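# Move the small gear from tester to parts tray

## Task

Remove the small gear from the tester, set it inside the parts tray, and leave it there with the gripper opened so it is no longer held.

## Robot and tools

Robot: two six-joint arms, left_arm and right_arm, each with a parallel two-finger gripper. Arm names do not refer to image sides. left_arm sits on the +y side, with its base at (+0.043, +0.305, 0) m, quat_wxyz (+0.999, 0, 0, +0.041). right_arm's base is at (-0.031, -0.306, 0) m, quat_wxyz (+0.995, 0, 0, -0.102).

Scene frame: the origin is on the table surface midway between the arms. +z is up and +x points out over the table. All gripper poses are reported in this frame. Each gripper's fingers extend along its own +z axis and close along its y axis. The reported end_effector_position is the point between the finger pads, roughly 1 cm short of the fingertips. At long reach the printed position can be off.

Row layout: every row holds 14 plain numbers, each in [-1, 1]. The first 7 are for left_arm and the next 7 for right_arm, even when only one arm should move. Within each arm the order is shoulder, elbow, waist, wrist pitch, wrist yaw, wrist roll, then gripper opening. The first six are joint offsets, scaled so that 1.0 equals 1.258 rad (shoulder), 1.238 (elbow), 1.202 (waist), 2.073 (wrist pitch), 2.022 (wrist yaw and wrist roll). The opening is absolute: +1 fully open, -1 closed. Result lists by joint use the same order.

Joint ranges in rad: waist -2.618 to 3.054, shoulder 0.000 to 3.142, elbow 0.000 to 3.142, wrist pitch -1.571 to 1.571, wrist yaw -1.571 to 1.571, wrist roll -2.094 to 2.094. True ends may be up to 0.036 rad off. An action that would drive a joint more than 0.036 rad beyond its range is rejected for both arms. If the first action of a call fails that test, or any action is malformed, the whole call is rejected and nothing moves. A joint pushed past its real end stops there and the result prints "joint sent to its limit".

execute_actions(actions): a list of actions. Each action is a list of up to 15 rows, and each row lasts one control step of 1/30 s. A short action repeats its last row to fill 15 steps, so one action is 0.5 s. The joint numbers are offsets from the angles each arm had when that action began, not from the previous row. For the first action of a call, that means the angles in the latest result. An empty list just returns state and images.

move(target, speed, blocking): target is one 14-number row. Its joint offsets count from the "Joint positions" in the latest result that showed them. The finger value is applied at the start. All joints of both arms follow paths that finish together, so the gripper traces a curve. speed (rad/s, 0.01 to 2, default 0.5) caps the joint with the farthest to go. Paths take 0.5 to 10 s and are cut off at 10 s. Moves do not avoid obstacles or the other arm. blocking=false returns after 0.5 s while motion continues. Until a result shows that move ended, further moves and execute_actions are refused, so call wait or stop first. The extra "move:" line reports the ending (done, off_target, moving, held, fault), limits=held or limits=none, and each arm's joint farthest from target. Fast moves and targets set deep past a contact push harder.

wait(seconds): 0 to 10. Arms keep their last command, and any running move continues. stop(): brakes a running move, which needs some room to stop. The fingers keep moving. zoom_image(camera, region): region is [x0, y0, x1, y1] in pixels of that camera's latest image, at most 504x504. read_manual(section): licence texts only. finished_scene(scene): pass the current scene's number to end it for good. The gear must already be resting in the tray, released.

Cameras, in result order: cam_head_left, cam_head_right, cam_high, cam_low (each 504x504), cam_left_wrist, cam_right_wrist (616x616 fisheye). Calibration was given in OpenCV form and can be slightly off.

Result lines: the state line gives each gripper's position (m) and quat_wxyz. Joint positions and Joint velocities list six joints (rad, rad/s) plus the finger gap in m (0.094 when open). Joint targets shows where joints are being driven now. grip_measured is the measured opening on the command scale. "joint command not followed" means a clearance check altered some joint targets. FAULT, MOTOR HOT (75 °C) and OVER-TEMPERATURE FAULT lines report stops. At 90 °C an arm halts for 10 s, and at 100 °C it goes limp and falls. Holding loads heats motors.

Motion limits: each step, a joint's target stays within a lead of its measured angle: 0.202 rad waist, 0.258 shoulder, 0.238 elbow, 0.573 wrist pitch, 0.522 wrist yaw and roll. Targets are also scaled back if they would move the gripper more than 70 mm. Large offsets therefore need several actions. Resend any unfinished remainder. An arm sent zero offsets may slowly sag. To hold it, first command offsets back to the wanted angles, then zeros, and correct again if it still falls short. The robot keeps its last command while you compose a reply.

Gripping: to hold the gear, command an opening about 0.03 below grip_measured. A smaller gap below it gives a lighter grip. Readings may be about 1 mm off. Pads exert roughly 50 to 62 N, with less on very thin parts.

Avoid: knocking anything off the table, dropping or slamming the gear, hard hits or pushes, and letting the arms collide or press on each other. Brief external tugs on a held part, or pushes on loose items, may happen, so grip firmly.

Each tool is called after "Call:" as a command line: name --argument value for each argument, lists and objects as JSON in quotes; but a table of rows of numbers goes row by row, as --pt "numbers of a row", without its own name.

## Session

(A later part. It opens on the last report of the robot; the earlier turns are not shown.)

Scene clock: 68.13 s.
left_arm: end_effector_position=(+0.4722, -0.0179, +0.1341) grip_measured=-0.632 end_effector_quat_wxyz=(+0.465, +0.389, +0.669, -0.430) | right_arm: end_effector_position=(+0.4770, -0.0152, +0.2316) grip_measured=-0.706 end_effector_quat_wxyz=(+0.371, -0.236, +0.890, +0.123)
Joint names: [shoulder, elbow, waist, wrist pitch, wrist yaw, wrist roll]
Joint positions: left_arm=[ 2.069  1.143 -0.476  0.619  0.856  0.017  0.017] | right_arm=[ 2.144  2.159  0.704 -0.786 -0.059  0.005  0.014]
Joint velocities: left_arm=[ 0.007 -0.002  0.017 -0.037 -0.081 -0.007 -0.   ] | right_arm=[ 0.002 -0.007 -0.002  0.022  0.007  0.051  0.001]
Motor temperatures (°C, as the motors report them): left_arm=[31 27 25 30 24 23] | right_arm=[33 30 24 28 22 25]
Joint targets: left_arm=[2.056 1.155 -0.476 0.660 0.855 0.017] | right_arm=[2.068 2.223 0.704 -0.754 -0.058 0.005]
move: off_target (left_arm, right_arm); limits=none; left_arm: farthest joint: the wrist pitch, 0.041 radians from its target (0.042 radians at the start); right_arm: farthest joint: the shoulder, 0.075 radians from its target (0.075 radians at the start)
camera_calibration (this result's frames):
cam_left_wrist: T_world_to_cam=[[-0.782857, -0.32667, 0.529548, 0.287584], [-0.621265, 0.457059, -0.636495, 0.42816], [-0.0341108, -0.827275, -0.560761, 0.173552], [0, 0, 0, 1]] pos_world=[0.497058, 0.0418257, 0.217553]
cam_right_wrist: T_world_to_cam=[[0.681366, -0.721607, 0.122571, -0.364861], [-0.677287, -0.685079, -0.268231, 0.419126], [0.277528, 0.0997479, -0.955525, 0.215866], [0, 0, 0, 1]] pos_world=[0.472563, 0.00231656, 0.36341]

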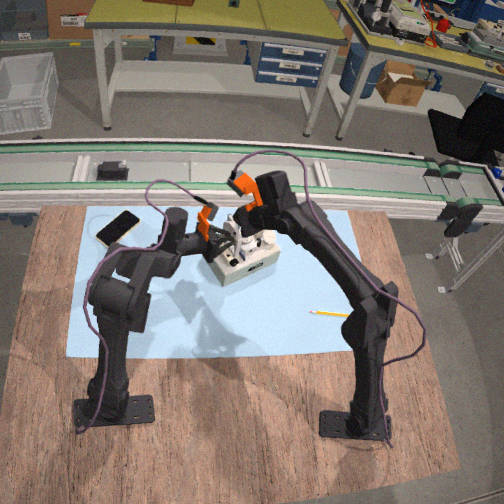

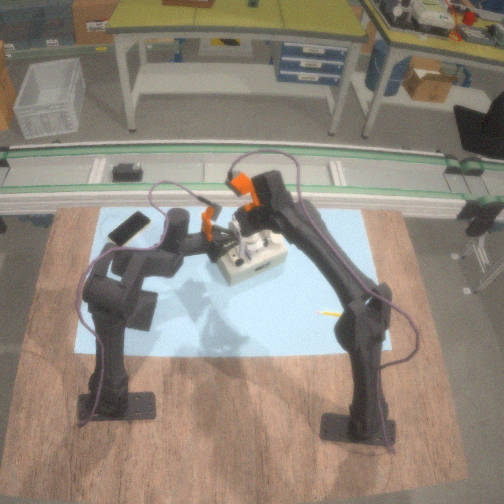

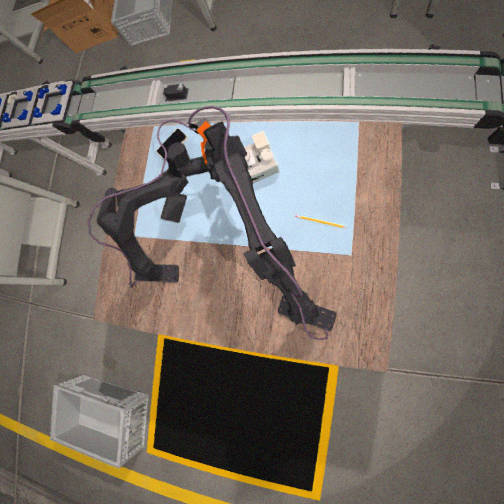

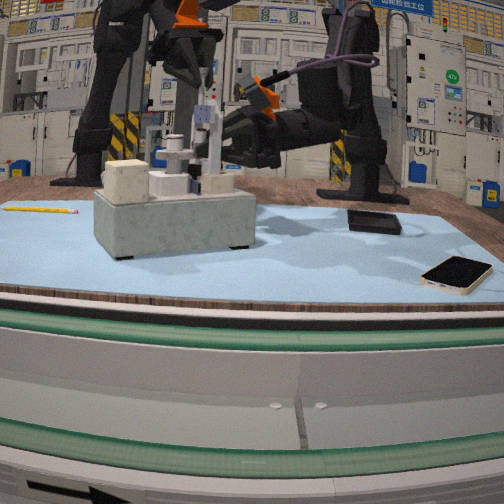

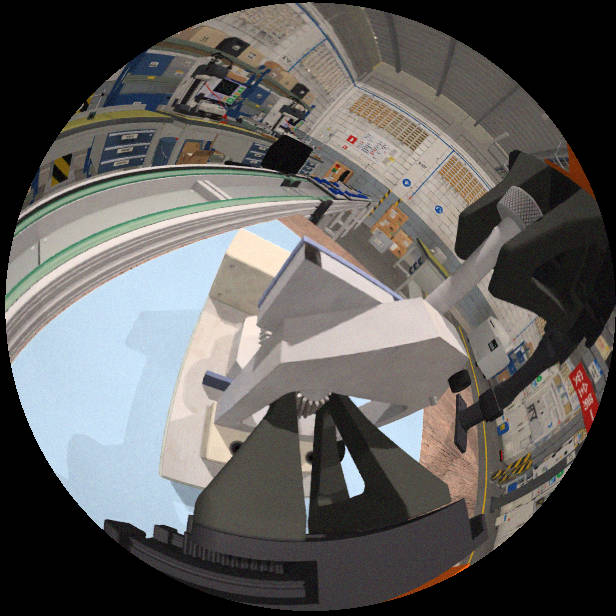

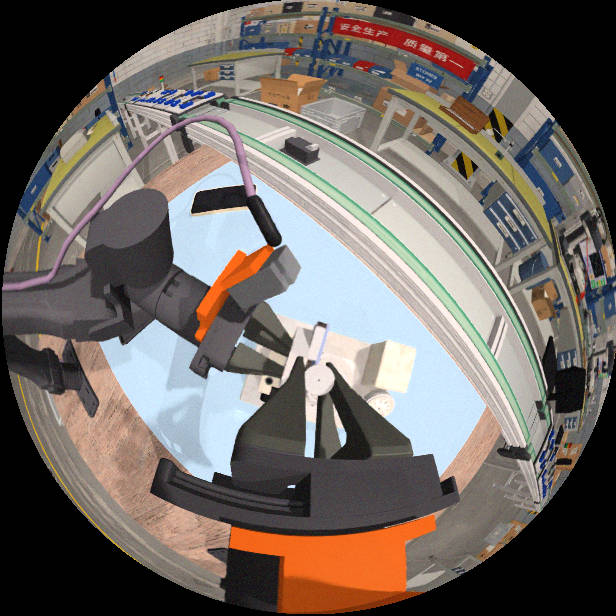

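Call:
move --target '[-0.04,0.035,0,0.02,0,0,-0.75, -0.06,0.052,0,0.015,0,0,-0.85]' --speed 0.1

Scene clock: 69.93 s.
left_arm: end_effector_position=(+0.4719, -0.0176, +0.1404) grip_measured=-0.632 end_effector_quat_wxyz=(+0.469, +0.391, +0.665, -0.429) | right_arm: end_effector_position=(+0.4770, -0.0152, +0.2261) grip_measured=-0.706 end_effector_quat_wxyz=(+0.364, -0.237, +0.892, +0.122)
Joint names: [shoulder, elbow, waist, wrist pitch, wrist yaw, wrist roll]
Joint positions: left_arm=[ 2.056  1.143 -0.475  0.617  0.856  0.017  0.017] | right_arm=[ 2.153  2.163  0.704 -0.794 -0.059  0.005  0.014]
Joint velocities: left_arm=[ 0.002  0.007 -0.012  0.007  0.051 -0.037  0.   ] | right_arm=[ 0.002 -0.007 -0.007 -0.022  0.022  0.037 -0.   ]
Motor temperatures (°C, as the motors report them): left_arm=[32 27 25 30 24 23] | right_arm=[34 31 24 29 22 25]
Joint targets: left_arm=[2.019 1.186 -0.476 0.660 0.856 0.017] | right_arm=[2.069 2.223 0.704 -0.755 -0.058 0.005]
move: off_target (left_arm, right_arm); limits=none; left_arm: farthest joint: the wrist pitch, 0.044 radians from its target (0.042 radians at the start); right_arm: farthest joint: the shoulder, 0.085 radians from its target (0.075 radians at the start)
camera_calibration (this result's frames):
cam_left_wrist: T_world_to_cam=[[-0.788486, -0.323978, 0.522808, 0.287692], [-0.61439, 0.454327, -0.645067, 0.429799], [-0.0285385, -0.829835, -0.557279, 0.174154], [0, 0, 0, 1]] pos_world=[0.495876, 0.0424552, 0.223894]
cam_right_wrist: T_world_to_cam=[[0.682903, -0.720768, 0.118899, -0.364077], [-0.680615, -0.686896, -0.254828, 0.416169], [0.265343, 0.0930978, -0.959649, 0.217331], [0, 0, 0, 1]] pos_world=[0.474213, 0.00321676, 0.357902]

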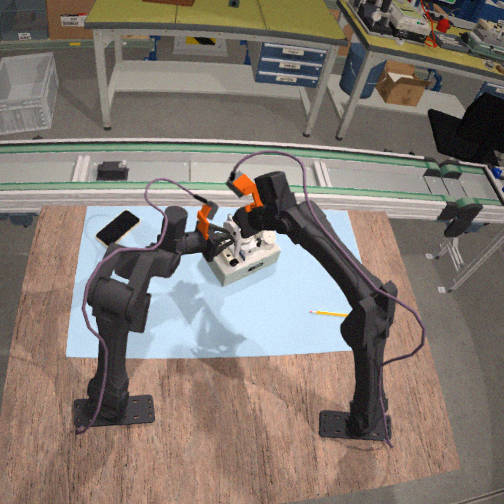

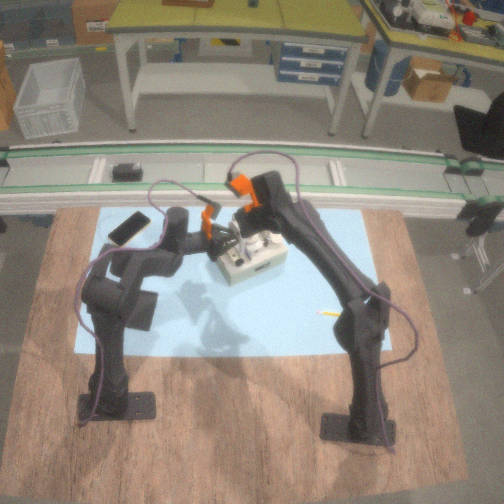

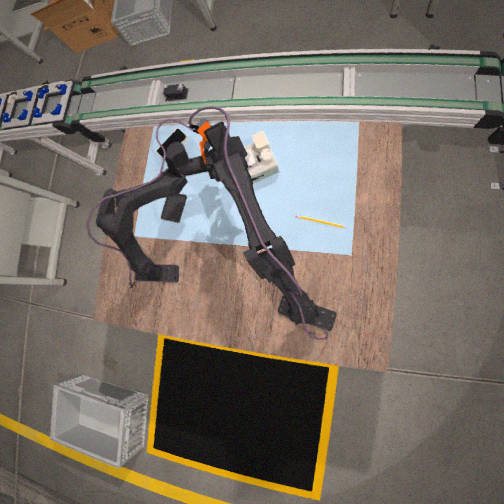

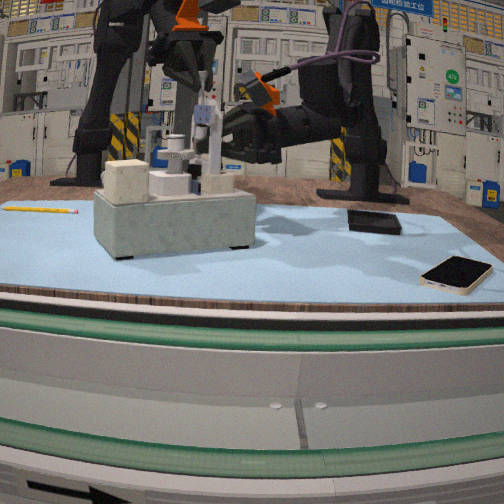

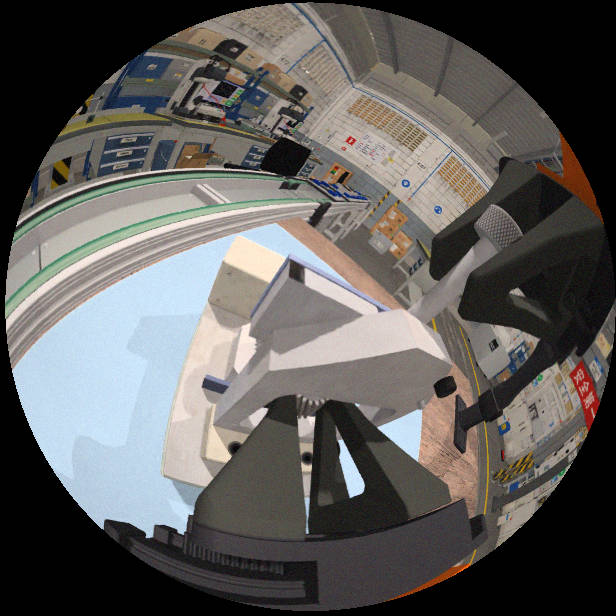

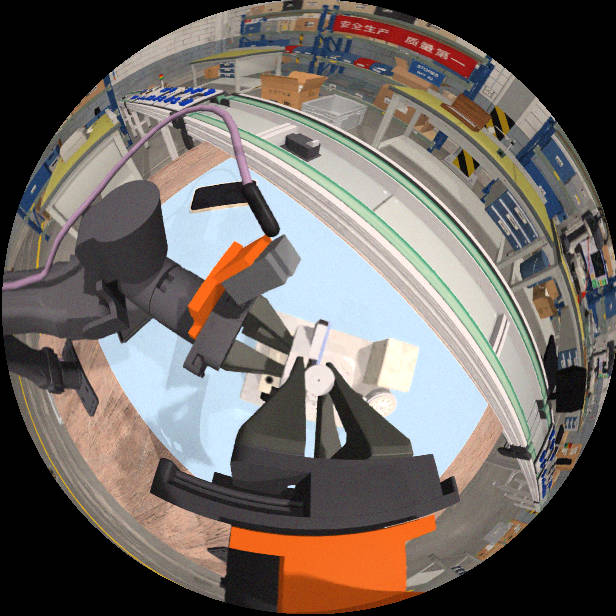

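Call:
move --target '[-0.01,0.01,0,0.02,0,0,-0.75, -0.09,0.10,0,0.03,0,0,-0.85]' --speed 0.2

Scene clock: 70.93 s.
left_arm: end_effector_position=(+0.4719, -0.0169, +0.1389) grip_measured=-0.632 end_effector_quat_wxyz=(+0.466, +0.389, +0.668, -0.429) | right_arm: end_effector_position=(+0.4770, -0.0152, +0.2296) grip_measured=-0.706 end_effector_quat_wxyz=(+0.364, -0.237, +0.893, +0.122)
Joint names: [shoulder, elbow, waist, wrist pitch, wrist yaw, wrist roll]
Joint positions: left_arm=[ 2.056  1.143 -0.474  0.608  0.856  0.017  0.017] | right_arm=[ 2.159  2.187  0.704 -0.813 -0.059  0.005  0.014]
Joint velocities: left_arm=[ 0.002 -0.012  0.007 -0.007 -0.007 -0.051 -0.   ] | right_arm=[ 0.017 -0.002  0.002 -0.066  0.051 -0.066 -0.001]
Motor temperatures (°C, as the motors report them): left_arm=[32 27 25 30 24 23] | right_arm=[35 31 24 29 22 25]
Joint targets: left_arm=[2.043 1.155 -0.475 0.658 0.857 0.017] | right_arm=[2.082 2.252 0.704 -0.760 -0.059 0.005]
move: off_target (left_arm, right_arm); limits=none; left_arm: farthest joint: the wrist pitch, 0.050 radians from its target (0.042 radians at the start); right_arm: farthest joint: the shoulder, 0.119 radians from its target (0.113 radians at the start)
camera_calibration (this result's frames):
cam_left_wrist: T_world_to_cam=[[-0.783849, -0.327247, 0.527722, 0.285847], [-0.620164, 0.455367, -0.638778, 0.430395], [-0.0312683, -0.82798, -0.559886, 0.175576], [0, 0, 0, 1]] pos_world=[0.496466, 0.0429287, 0.222382]
cam_right_wrist: T_world_to_cam=[[0.682942, -0.720747, 0.118802, -0.364495], [-0.6807, -0.686942, -0.254474, 0.417044], [0.265022, 0.0929224, -0.959755, 0.220827], [0, 0, 0, 1]] pos_world=[0.474287, 0.00325724, 0.36137]

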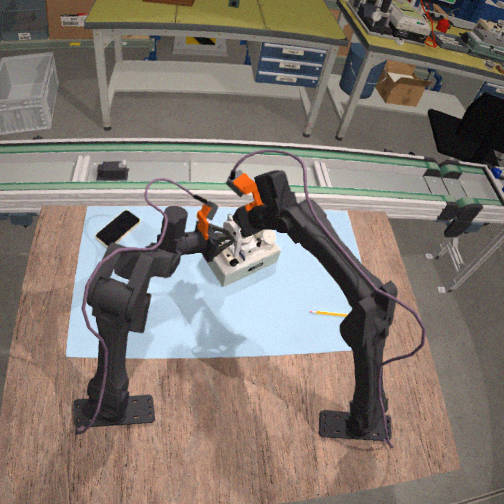

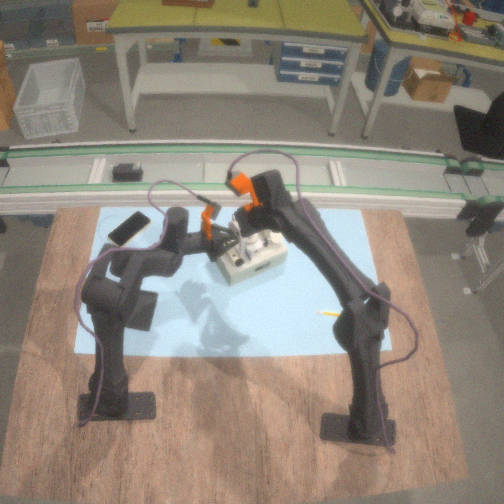

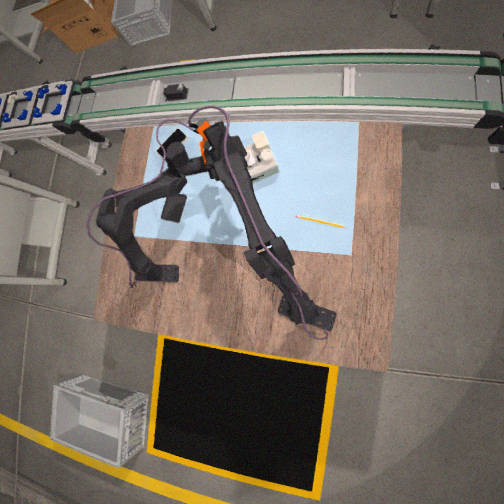

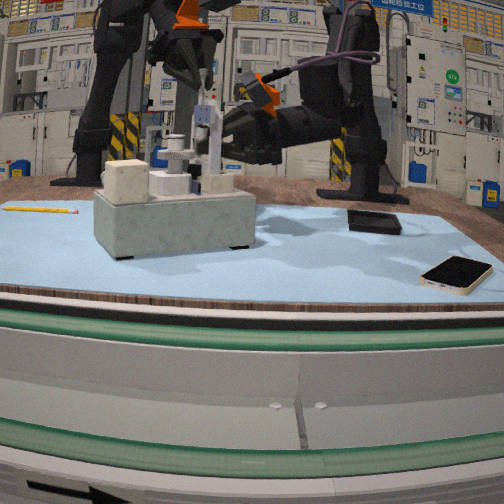

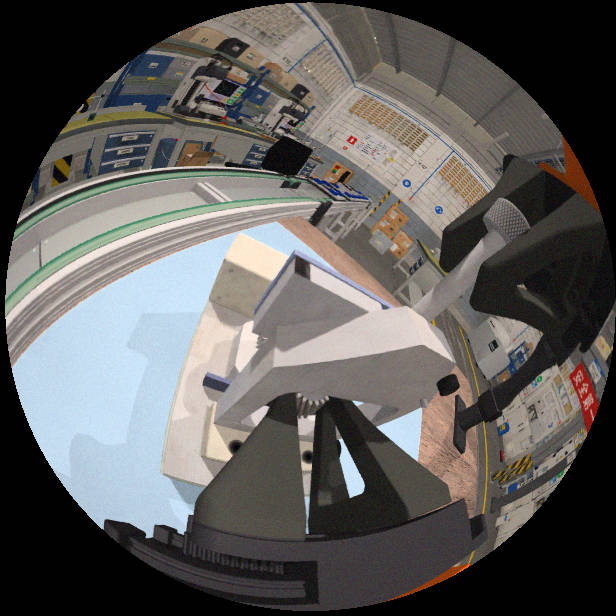

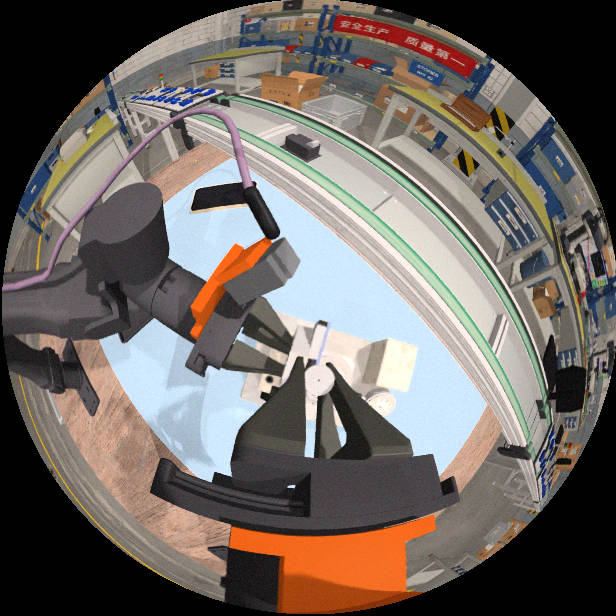

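Call:
execute_actions --actions '[[[-0.025,0.025,0,0.025,0,0,-0.75,-0.1,0.11,0,0.04,0,0,-0.85]],[[-0.025,0.025,0,0.025,0,0,-0.75,-0.1,0.11,0,0.04,0,0,-0.85]]]'

Scene clock: 72.07 s.
left_arm: end_effector_position=(+0.4720, -0.0169, +0.1390) grip_measured=-0.632 end_effector_quat_wxyz=(+0.467, +0.389, +0.668, -0.429) | right_arm: end_effector_position=(+0.4768, -0.0152, +0.2336) grip_measured=-0.706 end_effector_quat_wxyz=(+0.366, -0.237, +0.892, +0.122)
Joint names: [shoulder, elbow, waist, wrist pitch, wrist yaw, wrist roll]
Joint positions: left_arm=[ 2.056  1.143 -0.474  0.609  0.856  0.017  0.017] | right_arm=[ 2.159  2.2    0.704 -0.822 -0.059  0.005  0.014]
Joint velocities: left_arm=[ 0.012 -0.007 -0.012 -0.007 -0.007 -0.081  0.   ] | right_arm=[ 0.007  0.002 -0.007 -0.037 -0.022  0.007  0.001]
Motor temperatures (°C, as the motors report them): left_arm=[32 28 25 31 24 23] | right_arm=[36 31 24 29 22 25]
Joint targets: left_arm=[2.024 1.174 -0.474 0.661 0.856 0.017] | right_arm=[2.088 2.276 0.704 -0.775 -0.059 0.005]
camera_calibration (this result's frames):
cam_left_wrist: T_world_to_cam=[[-0.784035, -0.32717, 0.527493, 0.285945], [-0.619939, 0.455273, -0.639063, 0.430386], [-0.031071, -0.828061, -0.559776, 0.175498], [0, 0, 0, 1]] pos_world=[0.496457, 0.0429326, 0.22245]
cam_right_wrist: T_world_to_cam=[[0.682503, -0.720987, 0.119868, -0.364965], [-0.679756, -0.686427, -0.25836, 0.418357], [0.268555, 0.0948506, -0.958583, 0.222767], [0, 0, 0, 1]] pos_world=[0.473646, 0.00290717, 0.365375]

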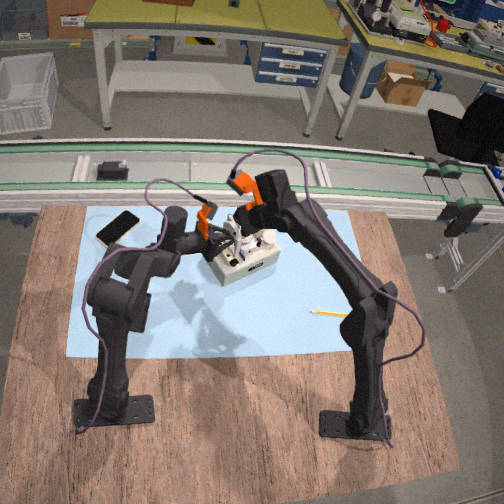

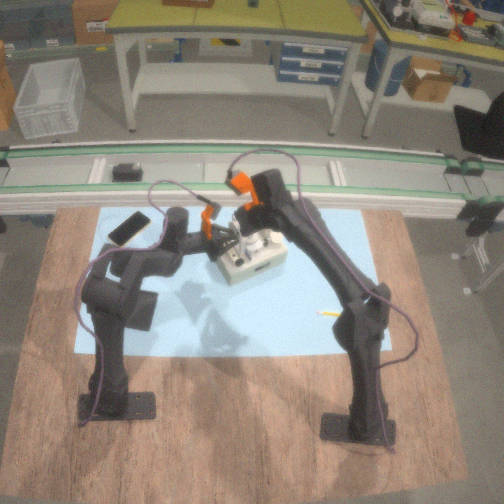

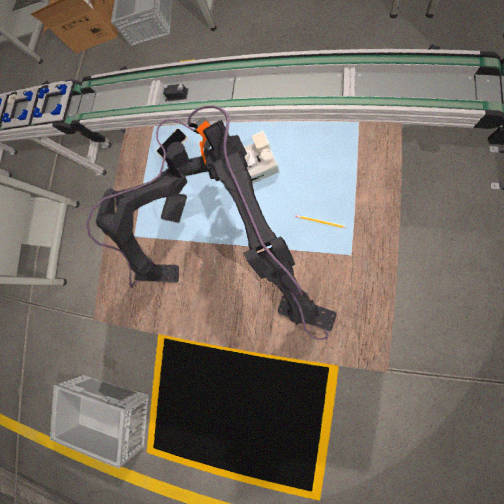

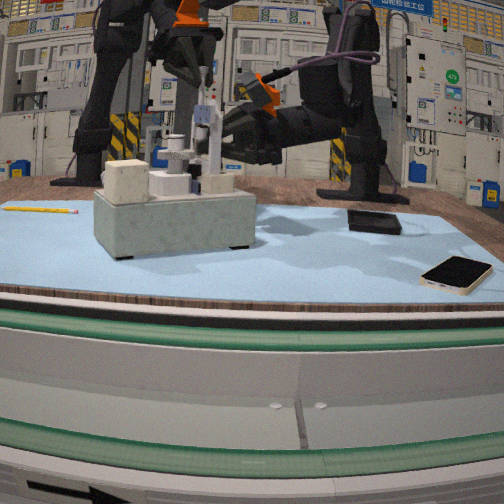

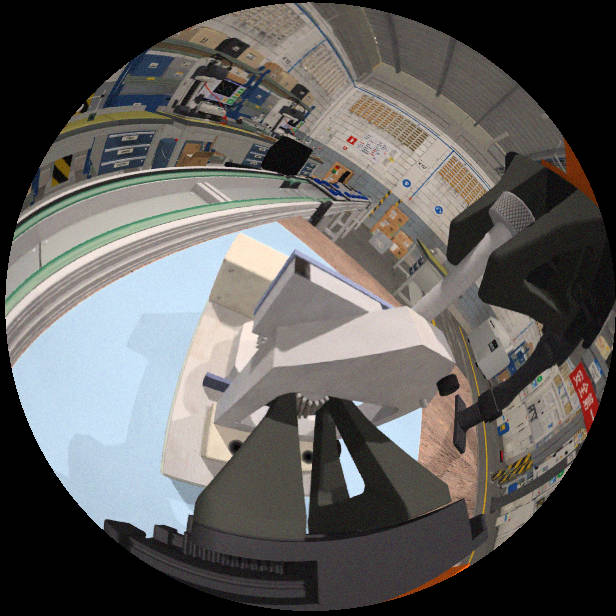

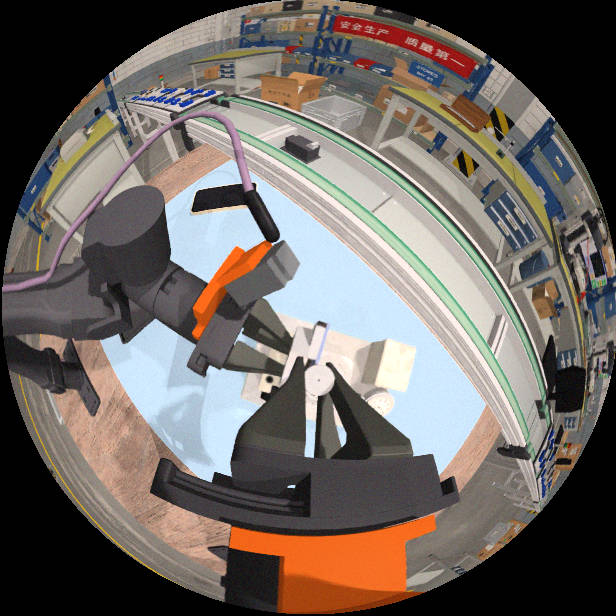

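Call:
execute_actions --actions '[[[-0.04,-0.03,0.025,0.03,0,0,-0.75,-0.06,0.06,0,0.02,0,0,-0.85]],[[-0.035,-0.04,0.025,0.03,0,0,-0.75,-0.06,0.06,0,0.02,0,0,-0.85]]]'

Scene clock: 73.43 s.
left_arm: end_effector_position=(+0.4714, +0.0081, +0.1320) grip_measured=-0.632 end_effector_quat_wxyz=(+0.476, +0.374, +0.677, -0.419) | right_arm: end_effector_position=(+0.4768, -0.0153, +0.2335) grip_measured=-0.706 end_effector_quat_wxyz=(+0.366, -0.237, +0.892, +0.122)
Joint names: [shoulder, elbow, waist, wrist pitch, wrist yaw, wrist roll]
Joint positions: left_arm=[ 2.027  1.061 -0.429  0.661  0.856  0.017  0.017] | right_arm=[ 2.159  2.2    0.704 -0.822 -0.059  0.005  0.014]
Joint velocities: left_arm=[ 0.007 -0.017 -0.002  0.022  0.007  0.022  0.   ] | right_arm=[-0.002 -0.007 -0.007 -0.066 -0.037 -0.066 -0.   ]
Motor temperatures (°C, as the motors report them): left_arm=[32 27 25 31 24 23] | right_arm=[37 32 24 29 22 25]
Joint targets: left_arm=[1.995 1.059 -0.422 0.694 0.858 0.017] | right_arm=[2.084 2.273 0.704 -0.781 -0.059 0.005]
camera_calibration (this result's frames):
cam_left_wrist: T_world_to_cam=[[-0.768034, -0.361946, 0.528317, 0.289998], [-0.640387, 0.427249, -0.63825, 0.424002], [0.00528928, -0.828525, -0.559927, 0.175175], [0, 0, 0, 1]] pos_world=[0.493327, 0.0689459, 0.215494]
cam_right_wrist: T_world_to_cam=[[0.682543, -0.720965, 0.119771, -0.364936], [-0.679842, -0.686474, -0.258007, 0.418236], [0.268234, 0.0946754, -0.95869, 0.222897], [0, 0, 0, 1]] pos_world=[0.473631, 0.00289928, 0.365306]

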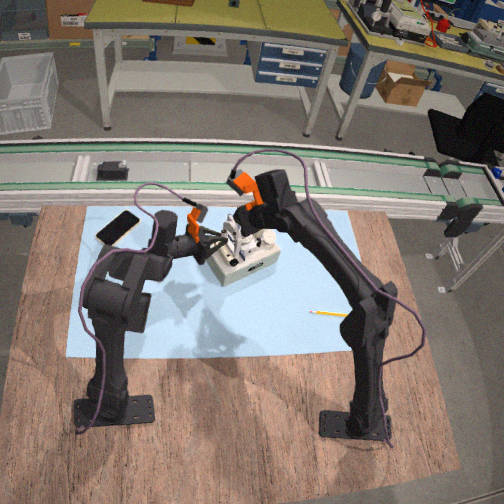

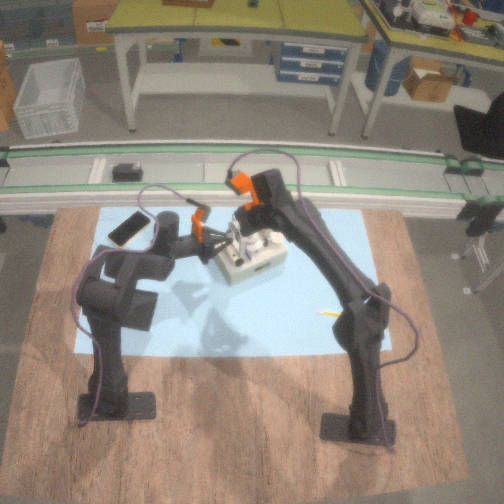

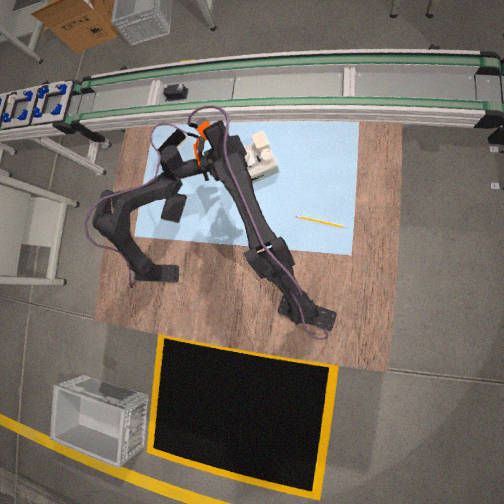

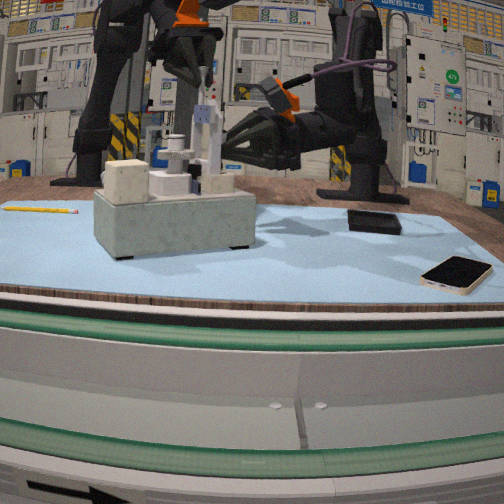

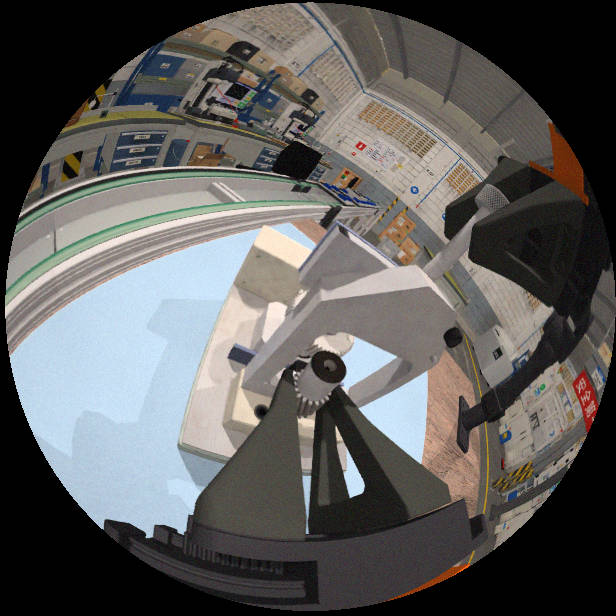

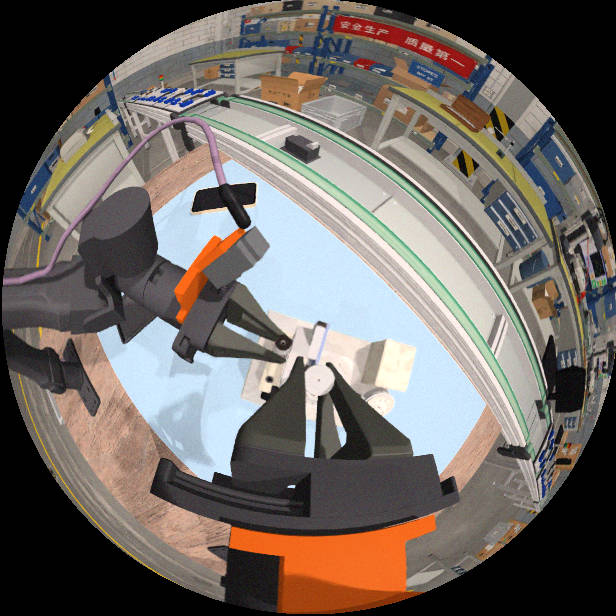

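Call:
move --target '[-0.085,-0.07,0.06,0.06,0,0,-0.75, 0.0,-0.02,0,0.01,0,0,-0.85]' --speed 0.15

Call:
move --target '[-0.08,0.02,0.03,0.03,0,0,-0.75, 0.0,0.0,0,0.0,0,0,0]' --speed 0.2

Scene clock: 74.90 s.
left_arm: end_effector_position=(+0.4752, +0.0399, +0.1550) grip_measured=-0.632 end_effector_quat_wxyz=(+0.521, +0.363, +0.663, -0.397) | right_arm: end_effector_position=(+0.4767, -0.0151, +0.2123) grip_measured=-0.708 end_effector_quat_wxyz=(+0.346, -0.238, +0.900, +0.118)
Joint names: [shoulder, elbow, waist, wrist pitch, wrist yaw, wrist roll]
Joint positions: left_arm=[ 1.951  0.98  -0.365  0.752  0.856  0.017  0.017] | right_arm=[ 2.183  2.183  0.704 -0.826 -0.06   0.005  0.014]
Joint velocities: left_arm=[-0.017 -0.007  0.002 -0.037 -0.066 -0.022  0.001] | right_arm=[-0.002 -0.007 -0.002 -0.037  0.066 -0.007  0.   ]
Motor temperatures (°C, as the motors report them): left_arm=[32 27 25 31 24 23] | right_arm=[37 31 24 29 22 25]
Joint targets: left_arm=[1.920 0.974 -0.357 0.785 0.856 0.017] | right_arm=[2.159 2.175 0.704 -0.801 -0.059 0.005]
move: off_target (left_arm, right_arm); limits=none; left_arm: farthest joint: the wrist pitch, 0.033 radians from its target (0.124 radians at the start); right_arm: farthest joint: the shoulder, 0.024 radians from its target (0.000 radians at the start)
camera_calibration (this result's frames):
cam_left_wrist: T_world_to_cam=[[-0.785339, -0.397948, 0.474216, 0.310301], [-0.61032, 0.369393, -0.700755, 0.425153], [0.103692, -0.839754, -0.532975, 0.163933], [0, 0, 0, 1]] pos_world=[0.486172, 0.104098, 0.238151]
cam_right_wrist: T_world_to_cam=[[0.687577, -0.718092, 0.107623, -0.361992], [-0.688616, -0.691882, -0.217041, 0.408275], [0.230318, 0.0751219, -0.970212, 0.222792], [0, 0, 0, 1]] pos_world=[0.47873, 0.00579837, 0.343726]

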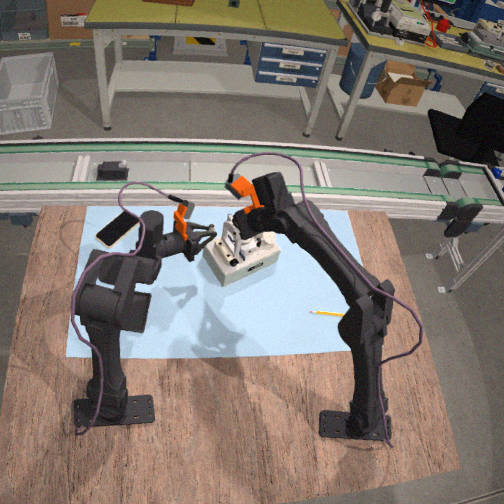

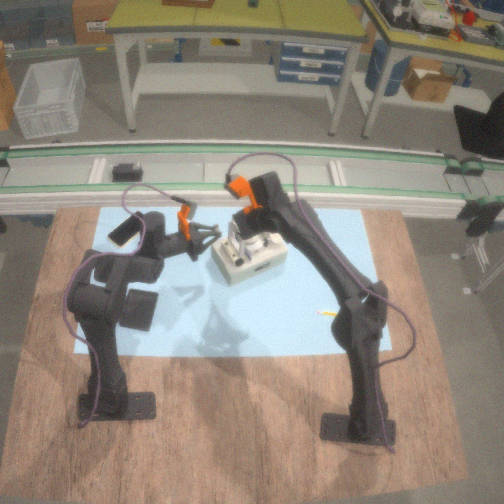

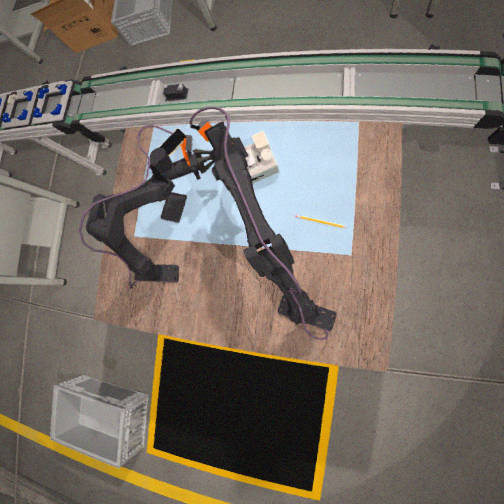

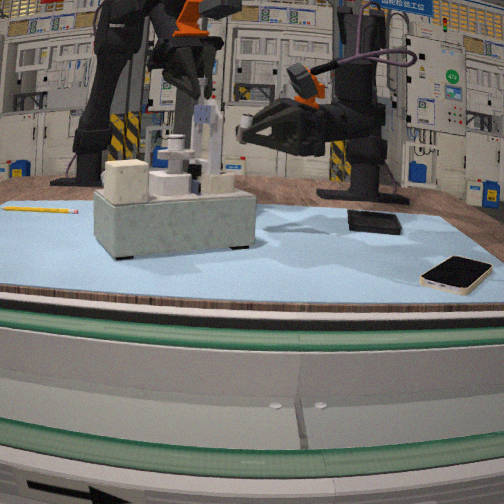

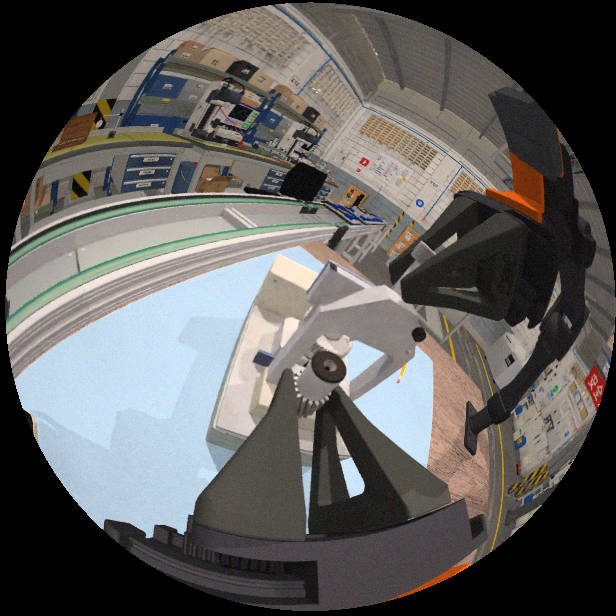

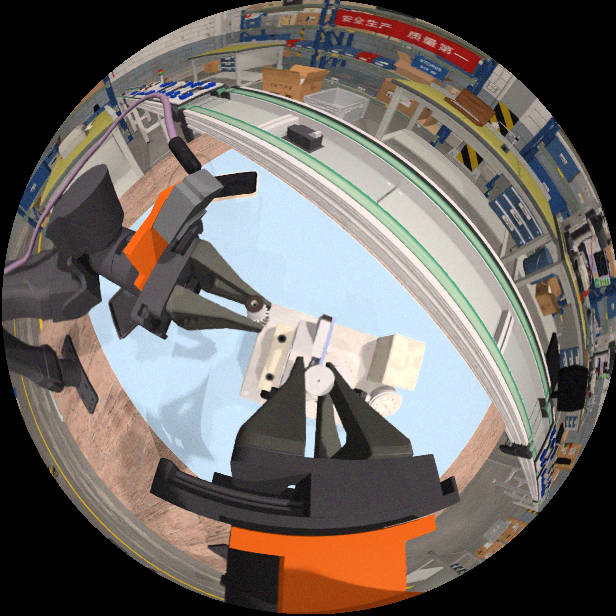

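Scene clock: 75.80 s.
left_arm: end_effector_position=(+0.4791, +0.0525, +0.1959) grip_measured=-0.632 end_effector_quat_wxyz=(+0.565, +0.366, +0.634, -0.380) | right_arm: end_effector_position=(+0.4768, -0.0151, +0.2123) grip_measured=-0.003 end_effector_quat_wxyz=(+0.346, -0.238, +0.900, +0.118)
Joint names: [shoulder, elbow, waist, wrist pitch, wrist yaw, wrist roll]
Joint positions: left_arm=[ 1.876  0.98  -0.338  0.785  0.856  0.017  0.017] | right_arm=[ 2.183  2.183  0.704 -0.826 -0.059  0.005  0.047]
Joint velocities: left_arm=[ 0.007  0.007  0.007  0.037 -0.007  0.007  0.001] | right_arm=[-0.022 -0.002  0.012 -0.051  0.007 -0.007 -0.001]
Motor temperatures (°C, as the motors report them): left_arm=[32 27 25 31 24 23] | right_arm=[37 31 24 29 22 25]
Joint targets: left_arm=[1.850 1.005 -0.329 0.814 0.856 0.017] | right_arm=[2.183 2.183 0.704 -0.825 -0.060 0.005]
move: off_target (left_arm); limits=none; left_arm: farthest joint: the wrist pitch, 0.029 radians from its target (0.062 radians at the start); right_arm: farthest joint: the wrist yaw, 0.001 radians from its target (0.000 radians at the start)
camera_calibration (this result's frames):
cam_left_wrist: T_world_to_cam=[[-0.819931, -0.407096, 0.402475, 0.330118], [-0.543468, 0.332633, -0.770713, 0.435157], [0.179878, -0.850663, -0.49398, 0.152331], [0, 0, 0, 1]] pos_world=[0.479767, 0.119225, 0.277766]
cam_right_wrist: T_world_to_cam=[[0.687376, -0.718243, 0.107892, -0.362022], [-0.688766, -0.691758, -0.216964, 0.408315], [0.230468, 0.0748236, -0.970199, 0.222707], [0, 0, 0, 1]] pos_world=[0.478752, 0.00577192, 0.343719]

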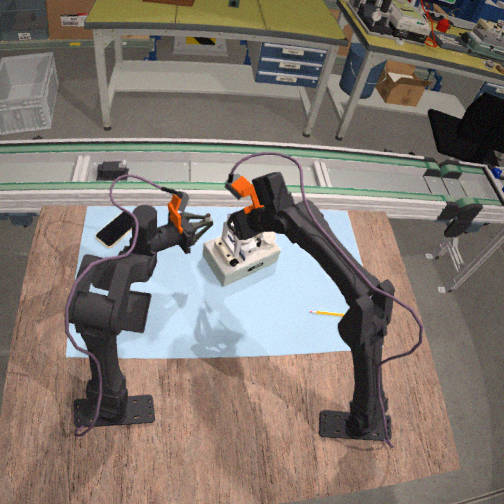

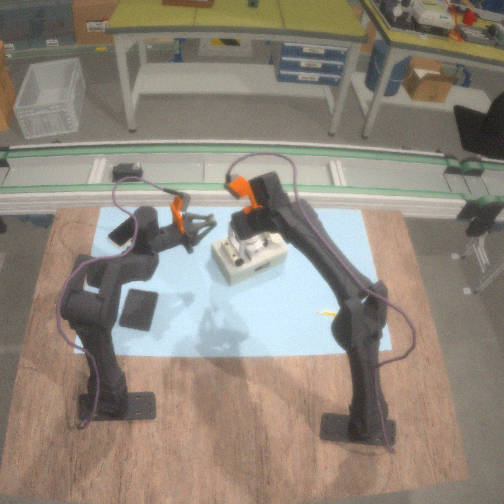

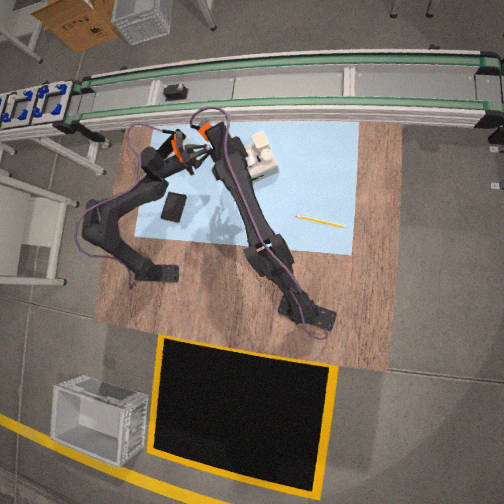

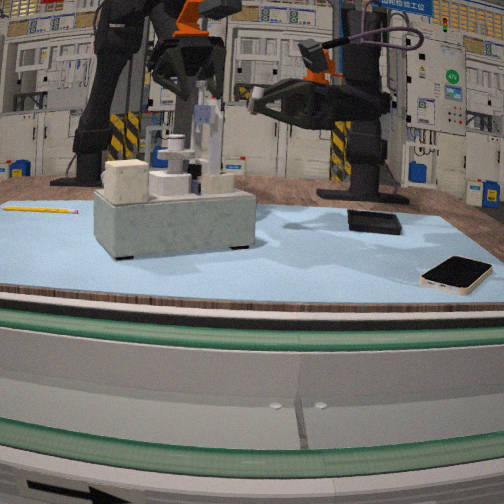

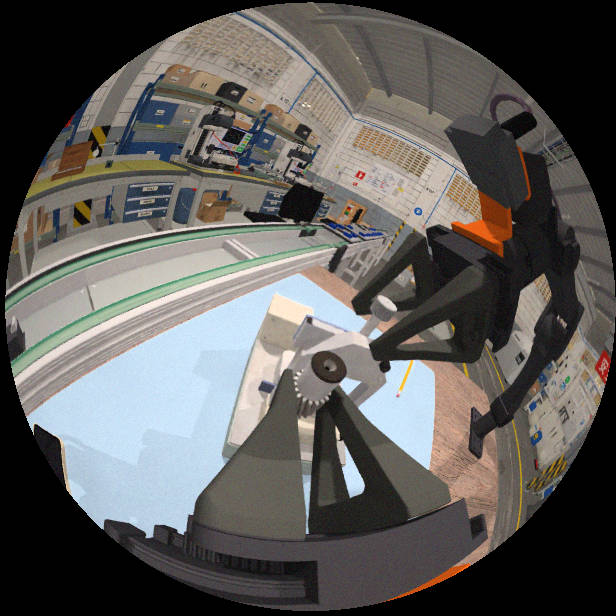

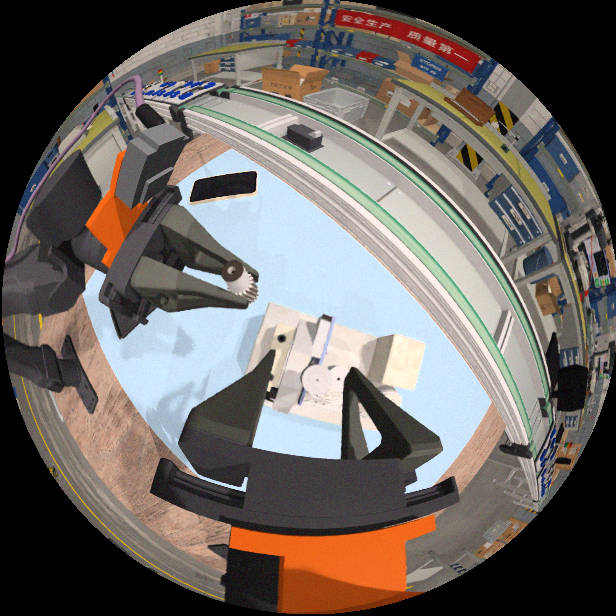

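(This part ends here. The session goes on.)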